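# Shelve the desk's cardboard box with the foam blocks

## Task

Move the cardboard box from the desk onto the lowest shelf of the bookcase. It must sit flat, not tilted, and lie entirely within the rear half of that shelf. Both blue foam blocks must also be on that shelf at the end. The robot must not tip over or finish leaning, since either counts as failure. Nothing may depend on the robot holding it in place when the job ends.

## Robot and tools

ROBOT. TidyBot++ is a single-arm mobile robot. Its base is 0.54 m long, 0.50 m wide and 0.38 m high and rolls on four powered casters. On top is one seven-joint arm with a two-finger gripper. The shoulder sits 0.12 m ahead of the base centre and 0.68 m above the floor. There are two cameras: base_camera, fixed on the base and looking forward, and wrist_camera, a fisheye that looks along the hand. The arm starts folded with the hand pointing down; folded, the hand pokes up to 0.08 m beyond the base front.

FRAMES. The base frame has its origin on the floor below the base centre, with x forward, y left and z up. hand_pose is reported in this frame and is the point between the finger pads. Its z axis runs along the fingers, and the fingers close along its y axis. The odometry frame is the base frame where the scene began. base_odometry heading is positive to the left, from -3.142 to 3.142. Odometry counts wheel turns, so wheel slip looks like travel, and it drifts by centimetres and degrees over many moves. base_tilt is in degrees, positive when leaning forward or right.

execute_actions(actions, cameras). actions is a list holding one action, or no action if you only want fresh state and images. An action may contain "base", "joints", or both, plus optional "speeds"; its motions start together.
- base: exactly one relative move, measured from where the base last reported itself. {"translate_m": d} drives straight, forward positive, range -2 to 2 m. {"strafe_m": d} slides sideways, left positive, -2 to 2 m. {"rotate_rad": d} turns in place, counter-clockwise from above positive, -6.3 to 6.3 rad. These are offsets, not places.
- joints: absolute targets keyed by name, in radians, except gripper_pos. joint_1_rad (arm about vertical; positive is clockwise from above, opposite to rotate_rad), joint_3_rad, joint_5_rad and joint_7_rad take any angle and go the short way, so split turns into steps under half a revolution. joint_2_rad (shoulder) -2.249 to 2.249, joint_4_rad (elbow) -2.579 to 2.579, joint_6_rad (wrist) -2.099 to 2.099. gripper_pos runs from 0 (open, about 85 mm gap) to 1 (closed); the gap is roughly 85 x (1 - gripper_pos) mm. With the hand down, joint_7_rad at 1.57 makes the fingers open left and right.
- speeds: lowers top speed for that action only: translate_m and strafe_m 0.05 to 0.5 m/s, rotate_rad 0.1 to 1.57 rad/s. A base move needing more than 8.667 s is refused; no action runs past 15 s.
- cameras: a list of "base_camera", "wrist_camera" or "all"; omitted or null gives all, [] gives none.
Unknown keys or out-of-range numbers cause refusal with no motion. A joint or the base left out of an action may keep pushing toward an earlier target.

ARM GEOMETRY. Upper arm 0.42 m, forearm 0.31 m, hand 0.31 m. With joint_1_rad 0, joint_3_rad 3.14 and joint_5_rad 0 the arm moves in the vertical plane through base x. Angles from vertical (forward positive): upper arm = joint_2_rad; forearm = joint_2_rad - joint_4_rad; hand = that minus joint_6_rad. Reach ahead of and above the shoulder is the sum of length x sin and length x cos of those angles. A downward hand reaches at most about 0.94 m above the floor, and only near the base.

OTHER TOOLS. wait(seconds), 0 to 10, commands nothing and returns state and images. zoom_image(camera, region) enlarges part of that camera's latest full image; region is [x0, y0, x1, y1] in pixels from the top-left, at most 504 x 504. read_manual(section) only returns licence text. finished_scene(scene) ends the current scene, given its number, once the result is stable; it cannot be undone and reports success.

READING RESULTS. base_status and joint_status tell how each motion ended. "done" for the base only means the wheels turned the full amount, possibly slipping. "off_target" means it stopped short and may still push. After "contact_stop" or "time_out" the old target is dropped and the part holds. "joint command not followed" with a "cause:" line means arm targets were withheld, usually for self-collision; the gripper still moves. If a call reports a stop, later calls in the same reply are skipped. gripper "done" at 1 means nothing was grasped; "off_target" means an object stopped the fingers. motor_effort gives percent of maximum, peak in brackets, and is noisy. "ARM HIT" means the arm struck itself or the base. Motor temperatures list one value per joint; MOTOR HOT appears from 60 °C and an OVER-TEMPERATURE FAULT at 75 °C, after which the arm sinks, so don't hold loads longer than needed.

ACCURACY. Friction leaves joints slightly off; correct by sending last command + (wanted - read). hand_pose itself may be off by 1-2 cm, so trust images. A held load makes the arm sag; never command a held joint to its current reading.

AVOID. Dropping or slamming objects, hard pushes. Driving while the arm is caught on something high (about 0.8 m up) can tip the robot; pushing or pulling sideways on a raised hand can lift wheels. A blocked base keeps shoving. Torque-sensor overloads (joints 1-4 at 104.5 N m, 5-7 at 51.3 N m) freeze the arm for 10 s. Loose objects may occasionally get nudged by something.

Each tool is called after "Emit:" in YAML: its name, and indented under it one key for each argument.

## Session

Emit:
execute_actions:
  actions:
    - {"joints":{"joint_1_rad":1.5,"joint_6_rad":0.2}}

Scene clock: 2.77 s.
Motor temperatures (°C, as the motors report them): [35 33 34 35 41 40 40]
base_odometry: x=+0.000 y=+0.000 heading=+0.000 (m, m, rad; odometry frame)
base_tilt: forward=+0.1 right=+0.2 (deg)
base_status: not commanded
joint_positions: joint_1_rad=+1.489 joint_2_rad=-0.344 joint_3_rad=+3.109 joint_4_rad=-2.498 joint_5_rad=-0.052 joint_6_rad=+0.179 joint_7_rad=+1.542 gripper_pos=+0.000
joint_status: all done
motor_effort: joint_1_rad=+1(1) joint_2_rad=-5(5) joint_3_rad=+2(2) joint_4_rad=+19(19) joint_5_rad=-1(1) joint_6_rad=+9(7) joint_7_rad=+0(0) (%)
hand_pose: x=+0.1639 y=-0.4037 z=+0.7820 quat_wxyz=(+0.357, +0.600, -0.580, +0.419) (m; base frame)
pictures: base_camera, wrist_camera
Images, in order (width x height): base_camera 644x364, wrist_camera 644x476.

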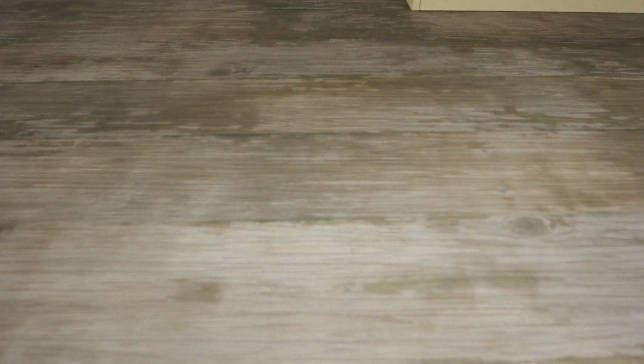

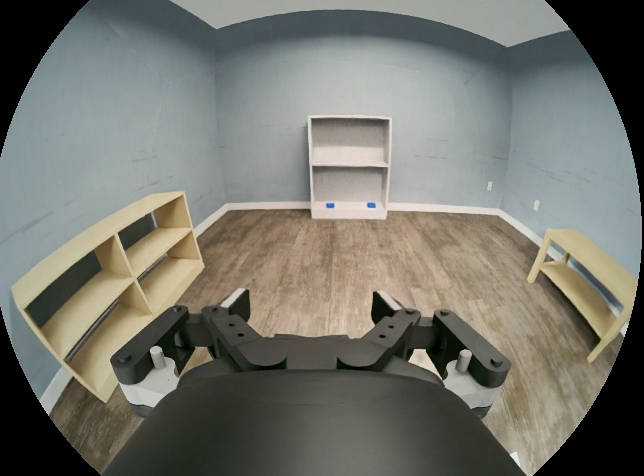

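Emit:
execute_actions:
  actions:
    - {"base":{"rotate_rad":1.57},"joints":{"joint_1_rad":0,"joint_2_rad":0.0,"joint_3_rad":3.14,"joint_4_rad":-1.2,"joint_5_rad":0,"joint_6_rad":-0.9}}
  cameras: ["wrist_camera"]

Scene clock: 5.83 s.
Motor temperatures (°C, as the motors report them): [35 33 34 35 41 40 40]
base_odometry: x=+0.000 y=+0.000 heading=+1.569 (m, m, rad; odometry frame)
base_tilt: forward=+0.1 right=+0.1 (deg)
base_status: done
joint_positions: joint_1_rad=+0.010 joint_2_rad=-0.025 joint_3_rad=+3.124 joint_4_rad=-1.214 joint_5_rad=-0.049 joint_6_rad=-0.877 joint_7_rad=+1.542 gripper_pos=+0.000
joint_status: all done
motor_effort: joint_1_rad=+1(4) joint_2_rad=-17(17) joint_3_rad=+2(4) joint_4_rad=+21(21) joint_5_rad=-1(1) joint_6_rad=+7(8) joint_7_rad=+0(1) (%)
hand_pose: x=+0.6738 y=+0.0168 z=+1.0718 quat_wxyz=(-0.033, +0.859, -0.013, +0.512) (m; base frame)
pictures: wrist_camera
Images, in order (width x height): wrist_camera 644x476.

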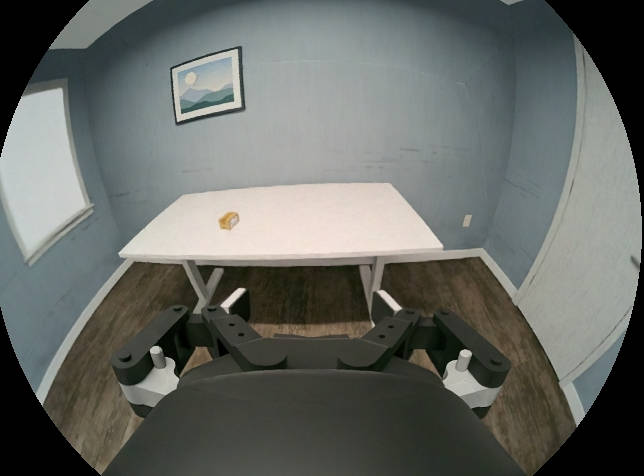

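Emit:
execute_actions:
  actions:
    - {"base":{"strafe_m":0.4}}
  cameras: []

Emit:
execute_actions:
  actions:
    - {"base":{"translate_m":0.75},"joints":{"joint_2_rad":0.3,"joint_4_rad":-1.2,"joint_6_rad":-1.4}}

Scene clock: 8.47 s.
Motor temperatures (°C, as the motors report them): [35 33 34 35 41 40 40]
base_odometry: x=-0.400 y=+0.000 heading=+1.570 (m, m, rad; odometry frame)
base_tilt: forward=+0.1 right=+0.1 (deg)
base_status: done
joint_positions: joint_1_rad=+0.002 joint_2_rad=-0.023 joint_3_rad=+3.132 joint_4_rad=-1.214 joint_5_rad=-0.045 joint_6_rad=-0.877 joint_7_rad=+1.542 gripper_pos=+0.000
joint_status: not commanded
motor_effort: joint_1_rad=+1(3) joint_2_rad=-18(19) joint_3_rad=+2(4) joint_4_rad=+21(21) joint_5_rad=+0(1) joint_6_rad=+7(8) joint_7_rad=+1(1) (%)
hand_pose: x=+0.6744 y=+0.0163 z=+1.0711 quat_wxyz=(-0.031, +0.859, -0.012, +0.511) (m; base frame)
pictures: none
No camera images: the call's "cameras" was empty. Leave "cameras" out to get every camera's image.

Scene clock: 11.33 s.
Motor temperatures (°C, as the motors report them): [35 33 34 35 41 40 40]
base_odometry: x=-0.400 y=+0.750 heading=+1.570 (m, m, rad; odometry frame)
base_tilt: forward=+0.1 right=+0.1 (deg)
base_status: done
joint_positions: joint_1_rad=+0.002 joint_2_rad=+0.297 joint_3_rad=+3.132 joint_4_rad=-1.206 joint_5_rad=-0.044 joint_6_rad=-1.382 joint_7_rad=+1.542 gripper_pos=+0.000
joint_status: all done
motor_effort: joint_1_rad=+1(0) joint_2_rad=-27(29) joint_3_rad=+1(1) joint_4_rad=+19(22) joint_5_rad=-1(1) joint_6_rad=+2(10) joint_7_rad=+0(0) (%)
hand_pose: x=+0.6346 y=+0.0183 z=+0.8047 quat_wxyz=(-0.026, +0.991, -0.012, +0.127) (m; base frame)
pictures: base_camera, wrist_camera
Images, in order (width x height): base_camera 644x364, wrist_camera 644x476.

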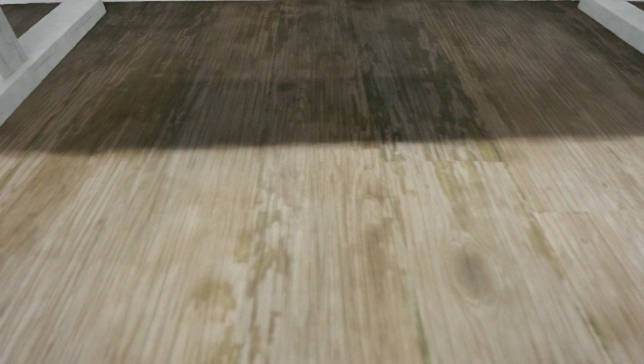

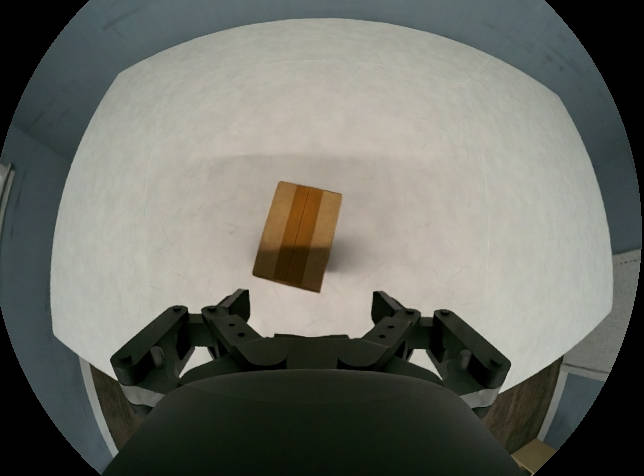

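Emit:
execute_actions:
  actions:
    - {"joints":{"joint_1_rad":-0.04,"joint_2_rad":0.58,"joint_4_rad":-0.85,"joint_6_rad":-1.7,"joint_7_rad":1.28}}
  cameras: ["wrist_camera"]

Scene clock: 14.67 s.
Motor temperatures (°C, as the motors report them): [35 33 34 35 41 40 40]
base_odometry: x=-0.400 y=+0.750 heading=+1.570 (m, m, rad; odometry frame)
base_tilt: forward=+0.1 right=+0.1 (deg)
base_status: not commanded
joint_positions: joint_1_rad=-0.027 joint_2_rad=+0.570 joint_3_rad=+3.132 joint_4_rad=-0.867 joint_5_rad=-0.044 joint_6_rad=-1.677 joint_7_rad=+1.303 gripper_pos=+0.000
joint_status: all done
motor_effort: joint_1_rad=+1(1) joint_2_rad=-33(36) joint_3_rad=+1(1) joint_4_rad=+17(19) joint_5_rad=-1(1) joint_6_rad=+0(2) joint_7_rad=-1(0) (%)
hand_pose: x=+0.6650 y=+0.0340 z=+0.7673 quat_wxyz=(-0.026, +0.993, -0.113, +0.010) (m; base frame)
pictures: wrist_camera
Images, in order (width x height): wrist_camera 644x476.

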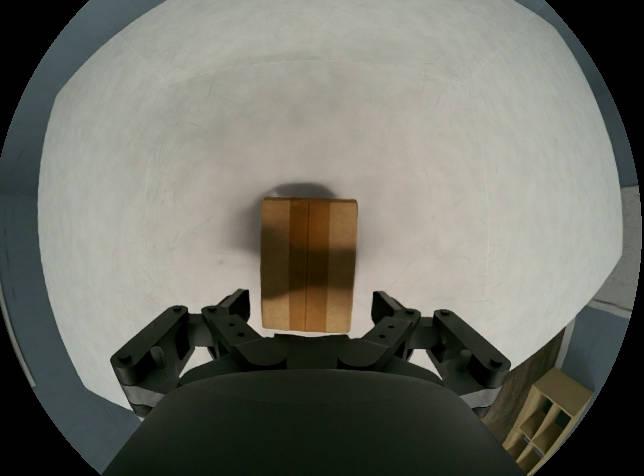

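Well aligned. Descend.

Emit:
execute_actions:
  actions:
    - {"joints":{"joint_2_rad":0.7,"joint_4_rad":-0.83,"joint_6_rad":-1.62}}
  cameras: ["wrist_camera"]

Emit:
execute_actions:
  actions:
    - {"joints":{"gripper_pos":1.0}}
  cameras: ["wrist_camera"]

Scene clock: 16.10 s.
Motor temperatures (°C, as the motors report them): [35 33 34 35 41 40 40]
base_odometry: x=-0.400 y=+0.750 heading=+1.570 (m, m, rad; odometry frame)
base_tilt: forward=+0.1 right=+0.1 (deg)
base_status: not commanded
joint_positions: joint_1_rad=-0.030 joint_2_rad=+0.658 joint_3_rad=+3.132 joint_4_rad=-0.831 joint_5_rad=-0.043 joint_6_rad=-1.645 joint_7_rad=+1.302 gripper_pos=+0.000
joint_status: joint_2_rad off_target (ended at +0.658, target +0.700); the others done
motor_effort: joint_1_rad=+1(2) joint_2_rad=-29(38) joint_3_rad=+1(1) joint_4_rad=+14(17) joint_5_rad=-2(2) joint_6_rad=+2(3) joint_7_rad=+1(1) (%)
hand_pose: x=+0.6911 y=+0.0361 z=+0.7297 quat_wxyz=(-0.025, +0.993, -0.114, +0.000) (m; base frame)
pictures: wrist_camera
Images, in order (width x height): wrist_camera 644x476.

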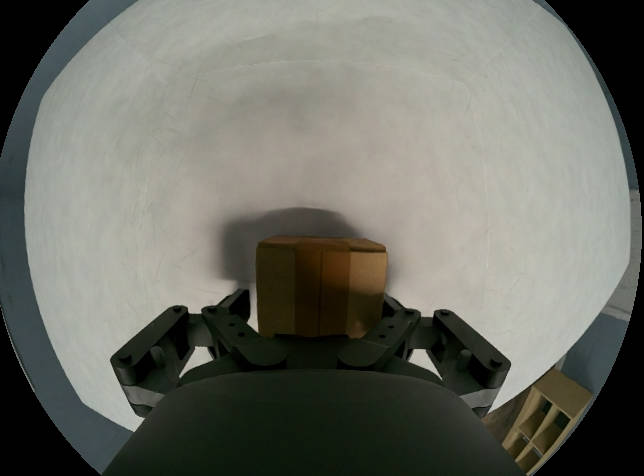

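Scene clock: 17.20 s.
Motor temperatures (°C, as the motors report them): [35 33 34 35 41 40 40]
base_odometry: x=-0.400 y=+0.750 heading=+1.570 (m, m, rad; odometry frame)
base_tilt: forward=+0.1 right=+0.1 (deg)
base_status: not commanded
joint_positions: joint_1_rad=-0.030 joint_2_rad=+0.653 joint_3_rad=+3.135 joint_4_rad=-0.816 joint_5_rad=-0.029 joint_6_rad=-1.644 joint_7_rad=+1.302 gripper_pos=+0.343
joint_status: gripper_pos off_target (ended at +0.343, target +1.000)
motor_effort: joint_1_rad=+0(2) joint_2_rad=-28(31) joint_3_rad=+0(1) joint_4_rad=+14(15) joint_5_rad=-2(4) joint_6_rad=+4(4) joint_7_rad=+0(1) (%)
hand_pose: x=+0.6955 y=+0.0308 z=+0.7374 quat_wxyz=(-0.019, +0.993, -0.115, +0.012) (m; base frame)
pictures: wrist_camera
Images, in order (width x height): wrist_camera 644x476.

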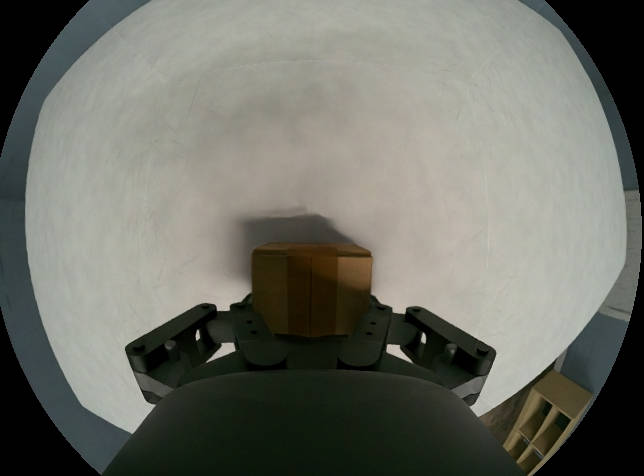

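Emit:
execute_actions:
  actions:
    - {"joints":{"joint_2_rad":0.45,"joint_6_rad":-1.8}}
  cameras: []

Emit:
execute_actions:
  actions:
    - {"base":{"translate_m":-0.7}}
  cameras: []

Emit:
execute_actions:
  actions:
    - {"base":{"rotate_rad":3.14},"joints":{"joint_1_rad":0,"joint_7_rad":1.57}}
  cameras: []

Emit:
execute_actions:
  actions:
    - {"base":{"strafe_m":0.25},"joints":{"joint_2_rad":1.65,"joint_4_rad":-0.33,"joint_6_rad":-1.12}}
  cameras: []

Emit:
execute_actions:
  actions:
    - {"base":{"translate_m":0.9}}

Scene clock: 19.77 s.
Motor temperatures (°C, as the motors report them): [35 33 34 35 41 40 40]
base_odometry: x=-0.400 y=+0.750 heading=+1.570 (m, m, rad; odometry frame)
base_tilt: forward=+0.1 right=+0.1 (deg)
base_status: not commanded
joint_positions: joint_1_rad=-0.030 joint_2_rad=+0.449 joint_3_rad=+3.135 joint_4_rad=-0.829 joint_5_rad=-0.029 joint_6_rad=-1.782 joint_7_rad=+1.302 gripper_pos=+0.343
joint_status: all done
motor_effort: joint_1_rad=+0(0) joint_2_rad=-31(42) joint_3_rad=+1(0) joint_4_rad=+17(19) joint_5_rad=-1(2) joint_6_rad=+1(4) joint_7_rad=+0(1) (%)
hand_pose: x=+0.6272 y=+0.0284 z=+0.8414 quat_wxyz=(-0.022, +0.993, -0.112, +0.038) (m; base frame)
pictures: none
No camera images: the call's "cameras" was empty. Leave "cameras" out to get every camera's image.

Scene clock: 22.67 s.
Motor temperatures (°C, as the motors report them): [35 33 34 35 41 40 40]
base_odometry: x=-0.402 y=+0.050 heading=+1.569 (m, m, rad; odometry frame)
base_tilt: forward=+0.1 right=+0.1 (deg)
base_status: done
joint_positions: joint_1_rad=-0.034 joint_2_rad=+0.453 joint_3_rad=+3.135 joint_4_rad=-0.829 joint_5_rad=-0.029 joint_6_rad=-1.784 joint_7_rad=+1.302 gripper_pos=+0.343
joint_status: not commanded
motor_effort: joint_1_rad=+1(6) joint_2_rad=-29(34) joint_3_rad=+1(1) joint_4_rad=+17(19) joint_5_rad=-1(1) joint_6_rad=+1(2) joint_7_rad=-1(1) (%)
hand_pose: x=+0.6270 y=+0.0300 z=+0.8394 quat_wxyz=(-0.021, +0.993, -0.111, +0.035) (m; base frame)
pictures: none
No camera images: the call's "cameras" was empty. Leave "cameras" out to get every camera's image.

Scene clock: 26.17 s.
Motor temperatures (°C, as the motors report them): [35 33 34 35 41 40 40]
base_odometry: x=-0.402 y=+0.050 heading=-1.576 (m, m, rad; odometry frame)
base_tilt: forward=+0.1 right=+0.1 (deg)
base_status: done
joint_positions: joint_1_rad=-0.004 joint_2_rad=+0.454 joint_3_rad=+3.139 joint_4_rad=-0.829 joint_5_rad=-0.029 joint_6_rad=-1.784 joint_7_rad=+1.565 gripper_pos=+0.343
joint_status: all done
motor_effort: joint_1_rad=+1(4) joint_2_rad=-30(35) joint_3_rad=+1(1) joint_4_rad=+17(18) joint_5_rad=-1(2) joint_6_rad=+1(1) joint_7_rad=+1(0) (%)
hand_pose: x=+0.6279 y=+0.0134 z=+0.8389 quat_wxyz=(-0.015, +0.999, +0.004, +0.037) (m; base frame)
pictures: none
No camera images: the call's "cameras" was empty. Leave "cameras" out to get every camera's image.

Scene clock: 28.63 s.
Motor temperatures (°C, as the motors report them): [35 33 34 35 41 40 40]
base_odometry: x=-0.152 y=+0.049 heading=-1.574 (m, m, rad; odometry frame)
base_tilt: forward=+0.1 right=+0.1 (deg)
base_status: done
joint_positions: joint_1_rad=-0.006 joint_2_rad=+1.642 joint_3_rad=+3.139 joint_4_rad=-0.349 joint_5_rad=-0.029 joint_6_rad=-1.142 joint_7_rad=+1.565 gripper_pos=+0.343
joint_status: all done
motor_effort: joint_1_rad=+1(4) joint_2_rad=-49(54) joint_3_rad=+1(1) joint_4_rad=+16(18) joint_5_rad=-1(2) joint_6_rad=+0(2) joint_7_rad=+0(0) (%)
hand_pose: x=+0.8280 y=+0.0148 z=+0.2121 quat_wxyz=(-0.014, +1.000, -0.006, +0.004) (m; base frame)
pictures: none
No camera images: the call's "cameras" was empty. Leave "cameras" out to get every camera's image.

Scene clock: 31.80 s.
Motor temperatures (°C, as the motors report them): [35 33 34 35 41 40 40]
base_odometry: x=-0.154 y=-0.851 heading=-1.574 (m, m, rad; odometry frame)
base_tilt: forward=+0.1 right=+0.1 (deg)
base_status: done
joint_positions: joint_1_rad=-0.005 joint_2_rad=+1.643 joint_3_rad=+3.139 joint_4_rad=-0.345 joint_5_rad=-0.029 joint_6_rad=-1.138 joint_7_rad=+1.565 gripper_pos=+0.343
joint_status: not commanded
motor_effort: joint_1_rad=+1(1) joint_2_rad=-49(51) joint_3_rad=+0(0) joint_4_rad=+16(17) joint_5_rad=-1(1) joint_6_rad=+0(1) joint_7_rad=+0(0) (%)
hand_pose: x=+0.8313 y=+0.0143 z=+0.2132 quat_wxyz=(-0.015, +1.000, -0.006, +0.008) (m; base frame)
pictures: base_camera, wrist_camera
Images, in order (width x height): base_camera 644x364, wrist_camera 644x476.

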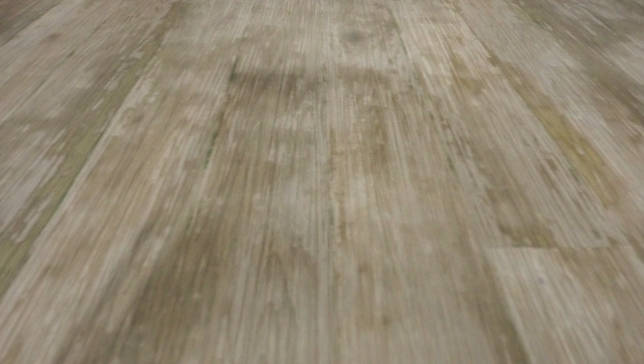

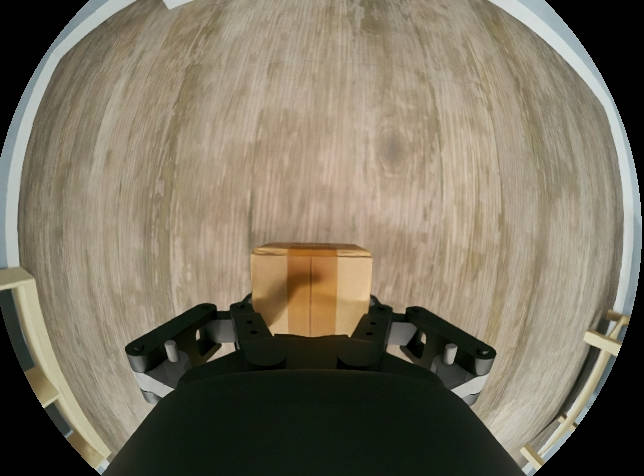

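Emit:
execute_actions:
  actions:
    - {"base":{"translate_m":0.35}}

Scene clock: 34.10 s.
Motor temperatures (°C, as the motors report them): [35 33 34 35 41 40 40]
base_odometry: x=-0.154 y=-1.201 heading=-1.573 (m, m, rad; odometry frame)
base_tilt: forward=+0.1 right=+0.1 (deg)
base_status: done
joint_positions: joint_1_rad=-0.005 joint_2_rad=+1.643 joint_3_rad=+3.139 joint_4_rad=-0.342 joint_5_rad=-0.029 joint_6_rad=-1.137 joint_7_rad=+1.565 gripper_pos=+0.343
joint_status: not commanded
motor_effort: joint_1_rad=+1(5) joint_2_rad=-50(51) joint_3_rad=+1(0) joint_4_rad=+16(17) joint_5_rad=-1(0) joint_6_rad=+1(1) joint_7_rad=+0(0) (%)
hand_pose: x=+0.8328 y=+0.0139 z=+0.2139 quat_wxyz=(-0.015, +1.000, -0.007, +0.010) (m; base frame)
pictures: base_camera, wrist_camera
Images, in order (width x height): base_camera 644x364, wrist_camera 644x476.

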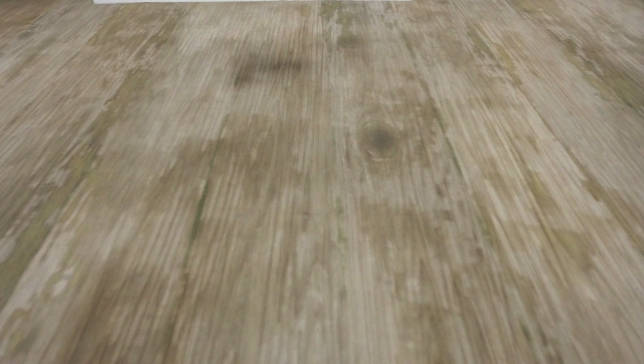

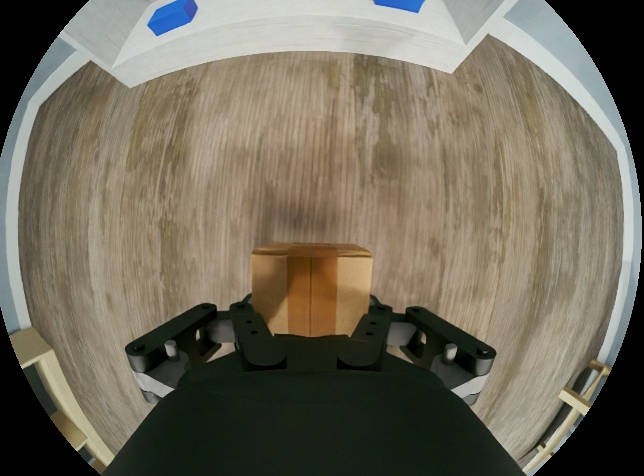

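Emit:
execute_actions:
  actions:
    - {"base":{"strafe_m":0.12}}
  cameras: []

Emit:
execute_actions:
  actions:
    - {"base":{"translate_m":0.55},"speeds":{"translate_m":0.15}}

Scene clock: 36.17 s.
Motor temperatures (°C, as the motors report them): [35 33 34 35 41 40 40]
base_odometry: x=-0.034 y=-1.202 heading=-1.573 (m, m, rad; odometry frame)
base_tilt: forward=+0.1 right=+0.1 (deg)
base_status: done
joint_positions: joint_1_rad=-0.004 joint_2_rad=+1.643 joint_3_rad=+3.139 joint_4_rad=-0.342 joint_5_rad=-0.029 joint_6_rad=-1.136 joint_7_rad=+1.565 gripper_pos=+0.343
joint_status: not commanded
motor_effort: joint_1_rad=+0(5) joint_2_rad=-49(51) joint_3_rad=+0(0) joint_4_rad=+16(17) joint_5_rad=-1(1) joint_6_rad=+0(1) joint_7_rad=+0(0) (%)
hand_pose: x=+0.8329 y=+0.0133 z=+0.2139 quat_wxyz=(-0.015, +1.000, -0.007, +0.010) (m; base frame)
pictures: none
No camera images: the call's "cameras" was empty. Leave "cameras" out to get every camera's image.

Scene clock: 40.43 s.
Motor temperatures (°C, as the motors report them): [35 34 34 35 41 40 40]
base_odometry: x=-0.035 y=-1.751 heading=-1.574 (m, m, rad; odometry frame)
base_tilt: forward=+0.1 right=+0.1 (deg)
base_status: done
joint_positions: joint_1_rad=-0.004 joint_2_rad=+1.730 joint_3_rad=+3.139 joint_4_rad=-0.357 joint_5_rad=-0.029 joint_6_rad=-1.127 joint_7_rad=+1.565 gripper_pos=+0.343
joint_status: not commanded
motor_effort: joint_1_rad=+1(5) joint_2_rad=-65(68) joint_3_rad=+0(1) joint_4_rad=+21(25) joint_5_rad=+0(1) joint_6_rad=+0(7) joint_7_rad=+0(0) (%)
hand_pose: x=+0.7851 y=+0.0130 z=+0.1494 quat_wxyz=(-0.014, +0.999, -0.008, -0.037) (m; base frame)
pictures: base_camera, wrist_camera
Images, in order (width x height): base_camera 644x364, wrist_camera 644x476.

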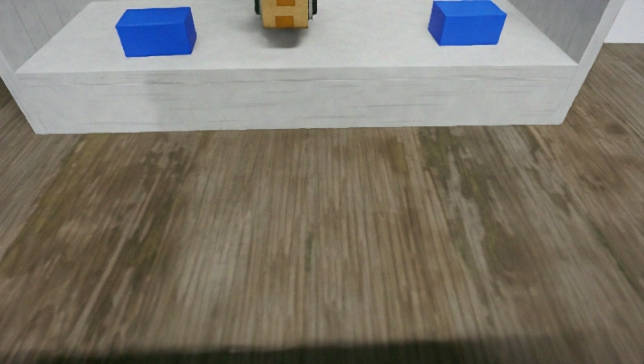

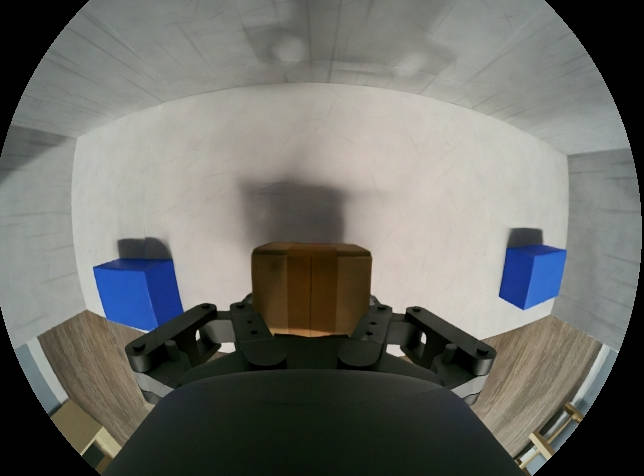

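Emit:
execute_actions:
  actions:
    - {"joints":{"joint_2_rad":1.78,"joint_6_rad":-1.05,"gripper_pos":0.0}}
  cameras: []

Emit:
execute_actions:
  actions:
    - {"joints":{"joint_2_rad":1.72,"joint_4_rad":-0.15,"joint_6_rad":-1.2}}
  cameras: []

Emit:
execute_actions:
  actions:
    - {"base":{"translate_m":-0.6},"speeds":{"translate_m":0.25}}
  cameras: []

Emit:
execute_actions:
  actions:
    - {"joints":{"joint_2_rad":2.17,"joint_4_rad":-0.46,"joint_6_rad":1.0,"gripper_pos":1.0}}

Scene clock: 42.57 s.
Motor temperatures (°C, as the motors report them): [35 34 34 35 41 40 40]
base_odometry: x=-0.035 y=-1.751 heading=-1.574 (m, m, rad; odometry frame)
base_tilt: forward=+0.1 right=+0.1 (deg)
base_status: not commanded
joint_positions: joint_1_rad=-0.004 joint_2_rad=+1.757 joint_3_rad=+3.139 joint_4_rad=-0.340 joint_5_rad=-0.029 joint_6_rad=-1.071 joint_7_rad=+1.565 gripper_pos=+0.000
joint_status: all done
motor_effort: joint_1_rad=+0(0) joint_2_rad=-47(65) joint_3_rad=+1(0) joint_4_rad=+15(21) joint_5_rad=-1(1) joint_6_rad=-1(1) joint_7_rad=-1(0) (%)
hand_pose: x=+0.7959 y=+0.0128 z=+0.1347 quat_wxyz=(-0.014, +1.000, -0.008, -0.013) (m; base frame)
pictures: none
No camera images: the call's "cameras" was empty. Leave "cameras" out to get every camera's image.

Scene clock: 43.70 s.
Motor temperatures (°C, as the motors report them): [35 34 34 35 41 40 40]
base_odometry: x=-0.035 y=-1.751 heading=-1.574 (m, m, rad; odometry frame)
base_tilt: forward=+0.1 right=+0.1 (deg)
base_status: not commanded
joint_positions: joint_1_rad=-0.004 joint_2_rad=+1.779 joint_3_rad=+3.139 joint_4_rad=-0.192 joint_5_rad=-0.029 joint_6_rad=-1.179 joint_7_rad=+1.565 gripper_pos=+0.000
joint_status: joint_2_rad off_target (ended at +1.779, target +1.720); joint_4_rad off_target (ended at -0.192, target -0.150); the others done
motor_effort: joint_1_rad=+2(1) joint_2_rad=-63(64) joint_3_rad=+0(0) joint_4_rad=+20(20) joint_5_rad=-1(1) joint_6_rad=-1(2) joint_7_rad=+0(0) (%)
hand_pose: x=+0.8176 y=+0.0132 z=+0.1613 quat_wxyz=(-0.015, +1.000, -0.007, -0.004) (m; base frame)
pictures: none
No camera images: the call's "cameras" was empty. Leave "cameras" out to get every camera's image.

Scene clock: 46.97 s.
Motor temperatures (°C, as the motors report them): [35 34 34 35 41 40 40]
base_odometry: x=-0.034 y=-1.151 heading=-1.574 (m, m, rad; odometry frame)
base_tilt: forward=+0.1 right=+0.1 (deg)
base_status: done
joint_positions: joint_1_rad=-0.003 joint_2_rad=+1.734 joint_3_rad=+3.139 joint_4_rad=-0.163 joint_5_rad=-0.029 joint_6_rad=-1.182 joint_7_rad=+1.565 gripper_pos=+0.000
joint_status: not commanded
on_its_own: joint_2_rad moved -0.045 to your old target +1.720
motor_effort: joint_1_rad=+1(5) joint_2_rad=-49(61) joint_3_rad=+1(0) joint_4_rad=+16(20) joint_5_rad=+0(1) joint_6_rad=+0(0) joint_7_rad=+0(0) (%)
hand_pose: x=+0.8519 y=+0.0128 z=+0.2026 quat_wxyz=(-0.015, +0.999, -0.007, +0.032) (m; base frame)
pictures: none
No camera images: the call's "cameras" was empty. Leave "cameras" out to get every camera's image.

Scene clock: 49.37 s.
Motor temperatures (°C, as the motors report them): [35 34 34 35 41 40 40]
base_odometry: x=-0.034 y=-1.151 heading=-1.574 (m, m, rad; odometry frame)
base_tilt: forward=+0.1 right=+0.1 (deg)
base_status: not commanded
joint_positions: joint_1_rad=-0.003 joint_2_rad=+2.164 joint_3_rad=+3.139 joint_4_rad=-0.450 joint_5_rad=-0.029 joint_6_rad=+0.989 joint_7_rad=+1.565 gripper_pos=+0.999
joint_status: all done
motor_effort: joint_1_rad=+1(1) joint_2_rad=-40(49) joint_3_rad=+1(0) joint_4_rad=+14(18) joint_5_rad=+0(1) joint_6_rad=+9(9) joint_7_rad=+0(0) (%)
hand_pose: x=+0.9372 y=-0.0038 z=+0.1587 quat_wxyz=(+0.000, +0.725, -0.016, +0.688) (m; base frame)
pictures: base_camera, wrist_camera
Images, in order (width x height): base_camera 644x364, wrist_camera 644x476.

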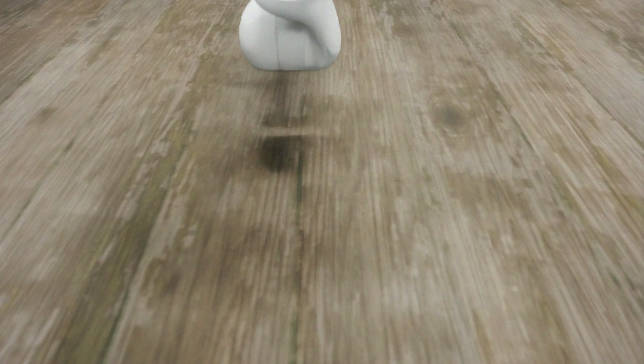

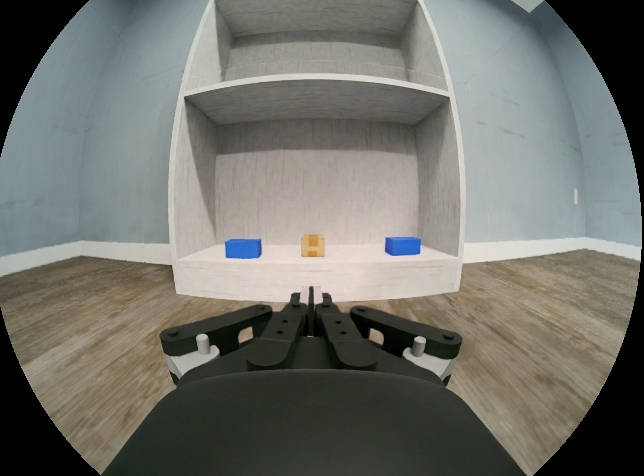

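Emit:
execute_actions:
  actions:
    - {"base":{"translate_m":0.5},"joints":{"joint_6_rad":0.93},"speeds":{"translate_m":0.12}}
  cameras: []

Emit:
execute_actions:
  actions:
    - {"base":{"translate_m":-0.4}}

Scene clock: 54.57 s.
Motor temperatures (°C, as the motors report them): [35 34 34 35 41 40 40]
base_odometry: x=-0.036 y=-1.652 heading=-1.574 (m, m, rad; odometry frame)
base_tilt: forward=+0.1 right=+0.2 (deg)
base_status: done
joint_positions: joint_1_rad=-0.003 joint_2_rad=+2.164 joint_3_rad=+3.139 joint_4_rad=-0.450 joint_5_rad=-0.029 joint_6_rad=+0.947 joint_7_rad=+1.565 gripper_pos=+0.999
joint_status: all done
motor_effort: joint_1_rad=+1(4) joint_2_rad=-40(43) joint_3_rad=+1(1) joint_4_rad=+14(15) joint_5_rad=-1(0) joint_6_rad=+8(10) joint_7_rad=+0(0) (%)
hand_pose: x=+0.9358 y=-0.0038 z=+0.1450 quat_wxyz=(+0.000, +0.740, -0.017, +0.672) (m; base frame)
pictures: none
No camera images: the call's "cameras" was empty. Leave "cameras" out to get every camera's image.

Scene clock: 56.80 s.
Motor temperatures (°C, as the motors report them): [35 34 34 35 41 40 40]
base_odometry: x=-0.034 y=-1.251 heading=-1.574 (m, m, rad; odometry frame)
base_tilt: forward=+0.1 right=+0.1 (deg)
base_status: done
joint_positions: joint_1_rad=-0.002 joint_2_rad=+2.167 joint_3_rad=+3.139 joint_4_rad=-0.452 joint_5_rad=-0.029 joint_6_rad=+0.947 joint_7_rad=+1.565 gripper_pos=+0.999
joint_status: not commanded
motor_effort: joint_1_rad=+1(4) joint_2_rad=-41(44) joint_3_rad=+1(1) joint_4_rad=+14(15) joint_5_rad=+0(0) joint_6_rad=+9(10) joint_7_rad=+0(1) (%)
hand_pose: x=+0.9335 y=-0.0044 z=+0.1414 quat_wxyz=(+0.000, +0.742, -0.017, +0.670) (m; base frame)
pictures: base_camera, wrist_camera
Images, in order (width x height): base_camera 644x364, wrist_camera 644x476.

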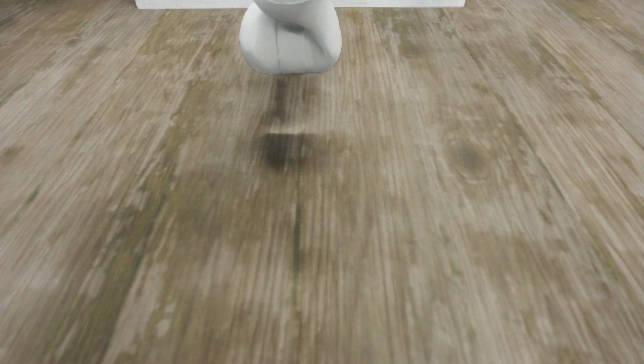

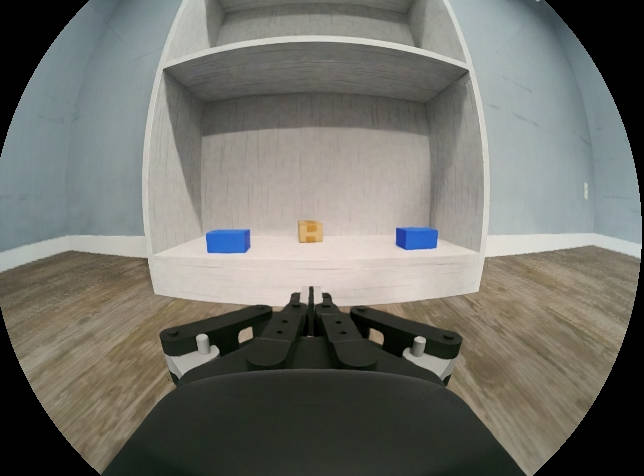

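Emit:
finished_scene:
  scene: 2

The scene is finished: the task was done.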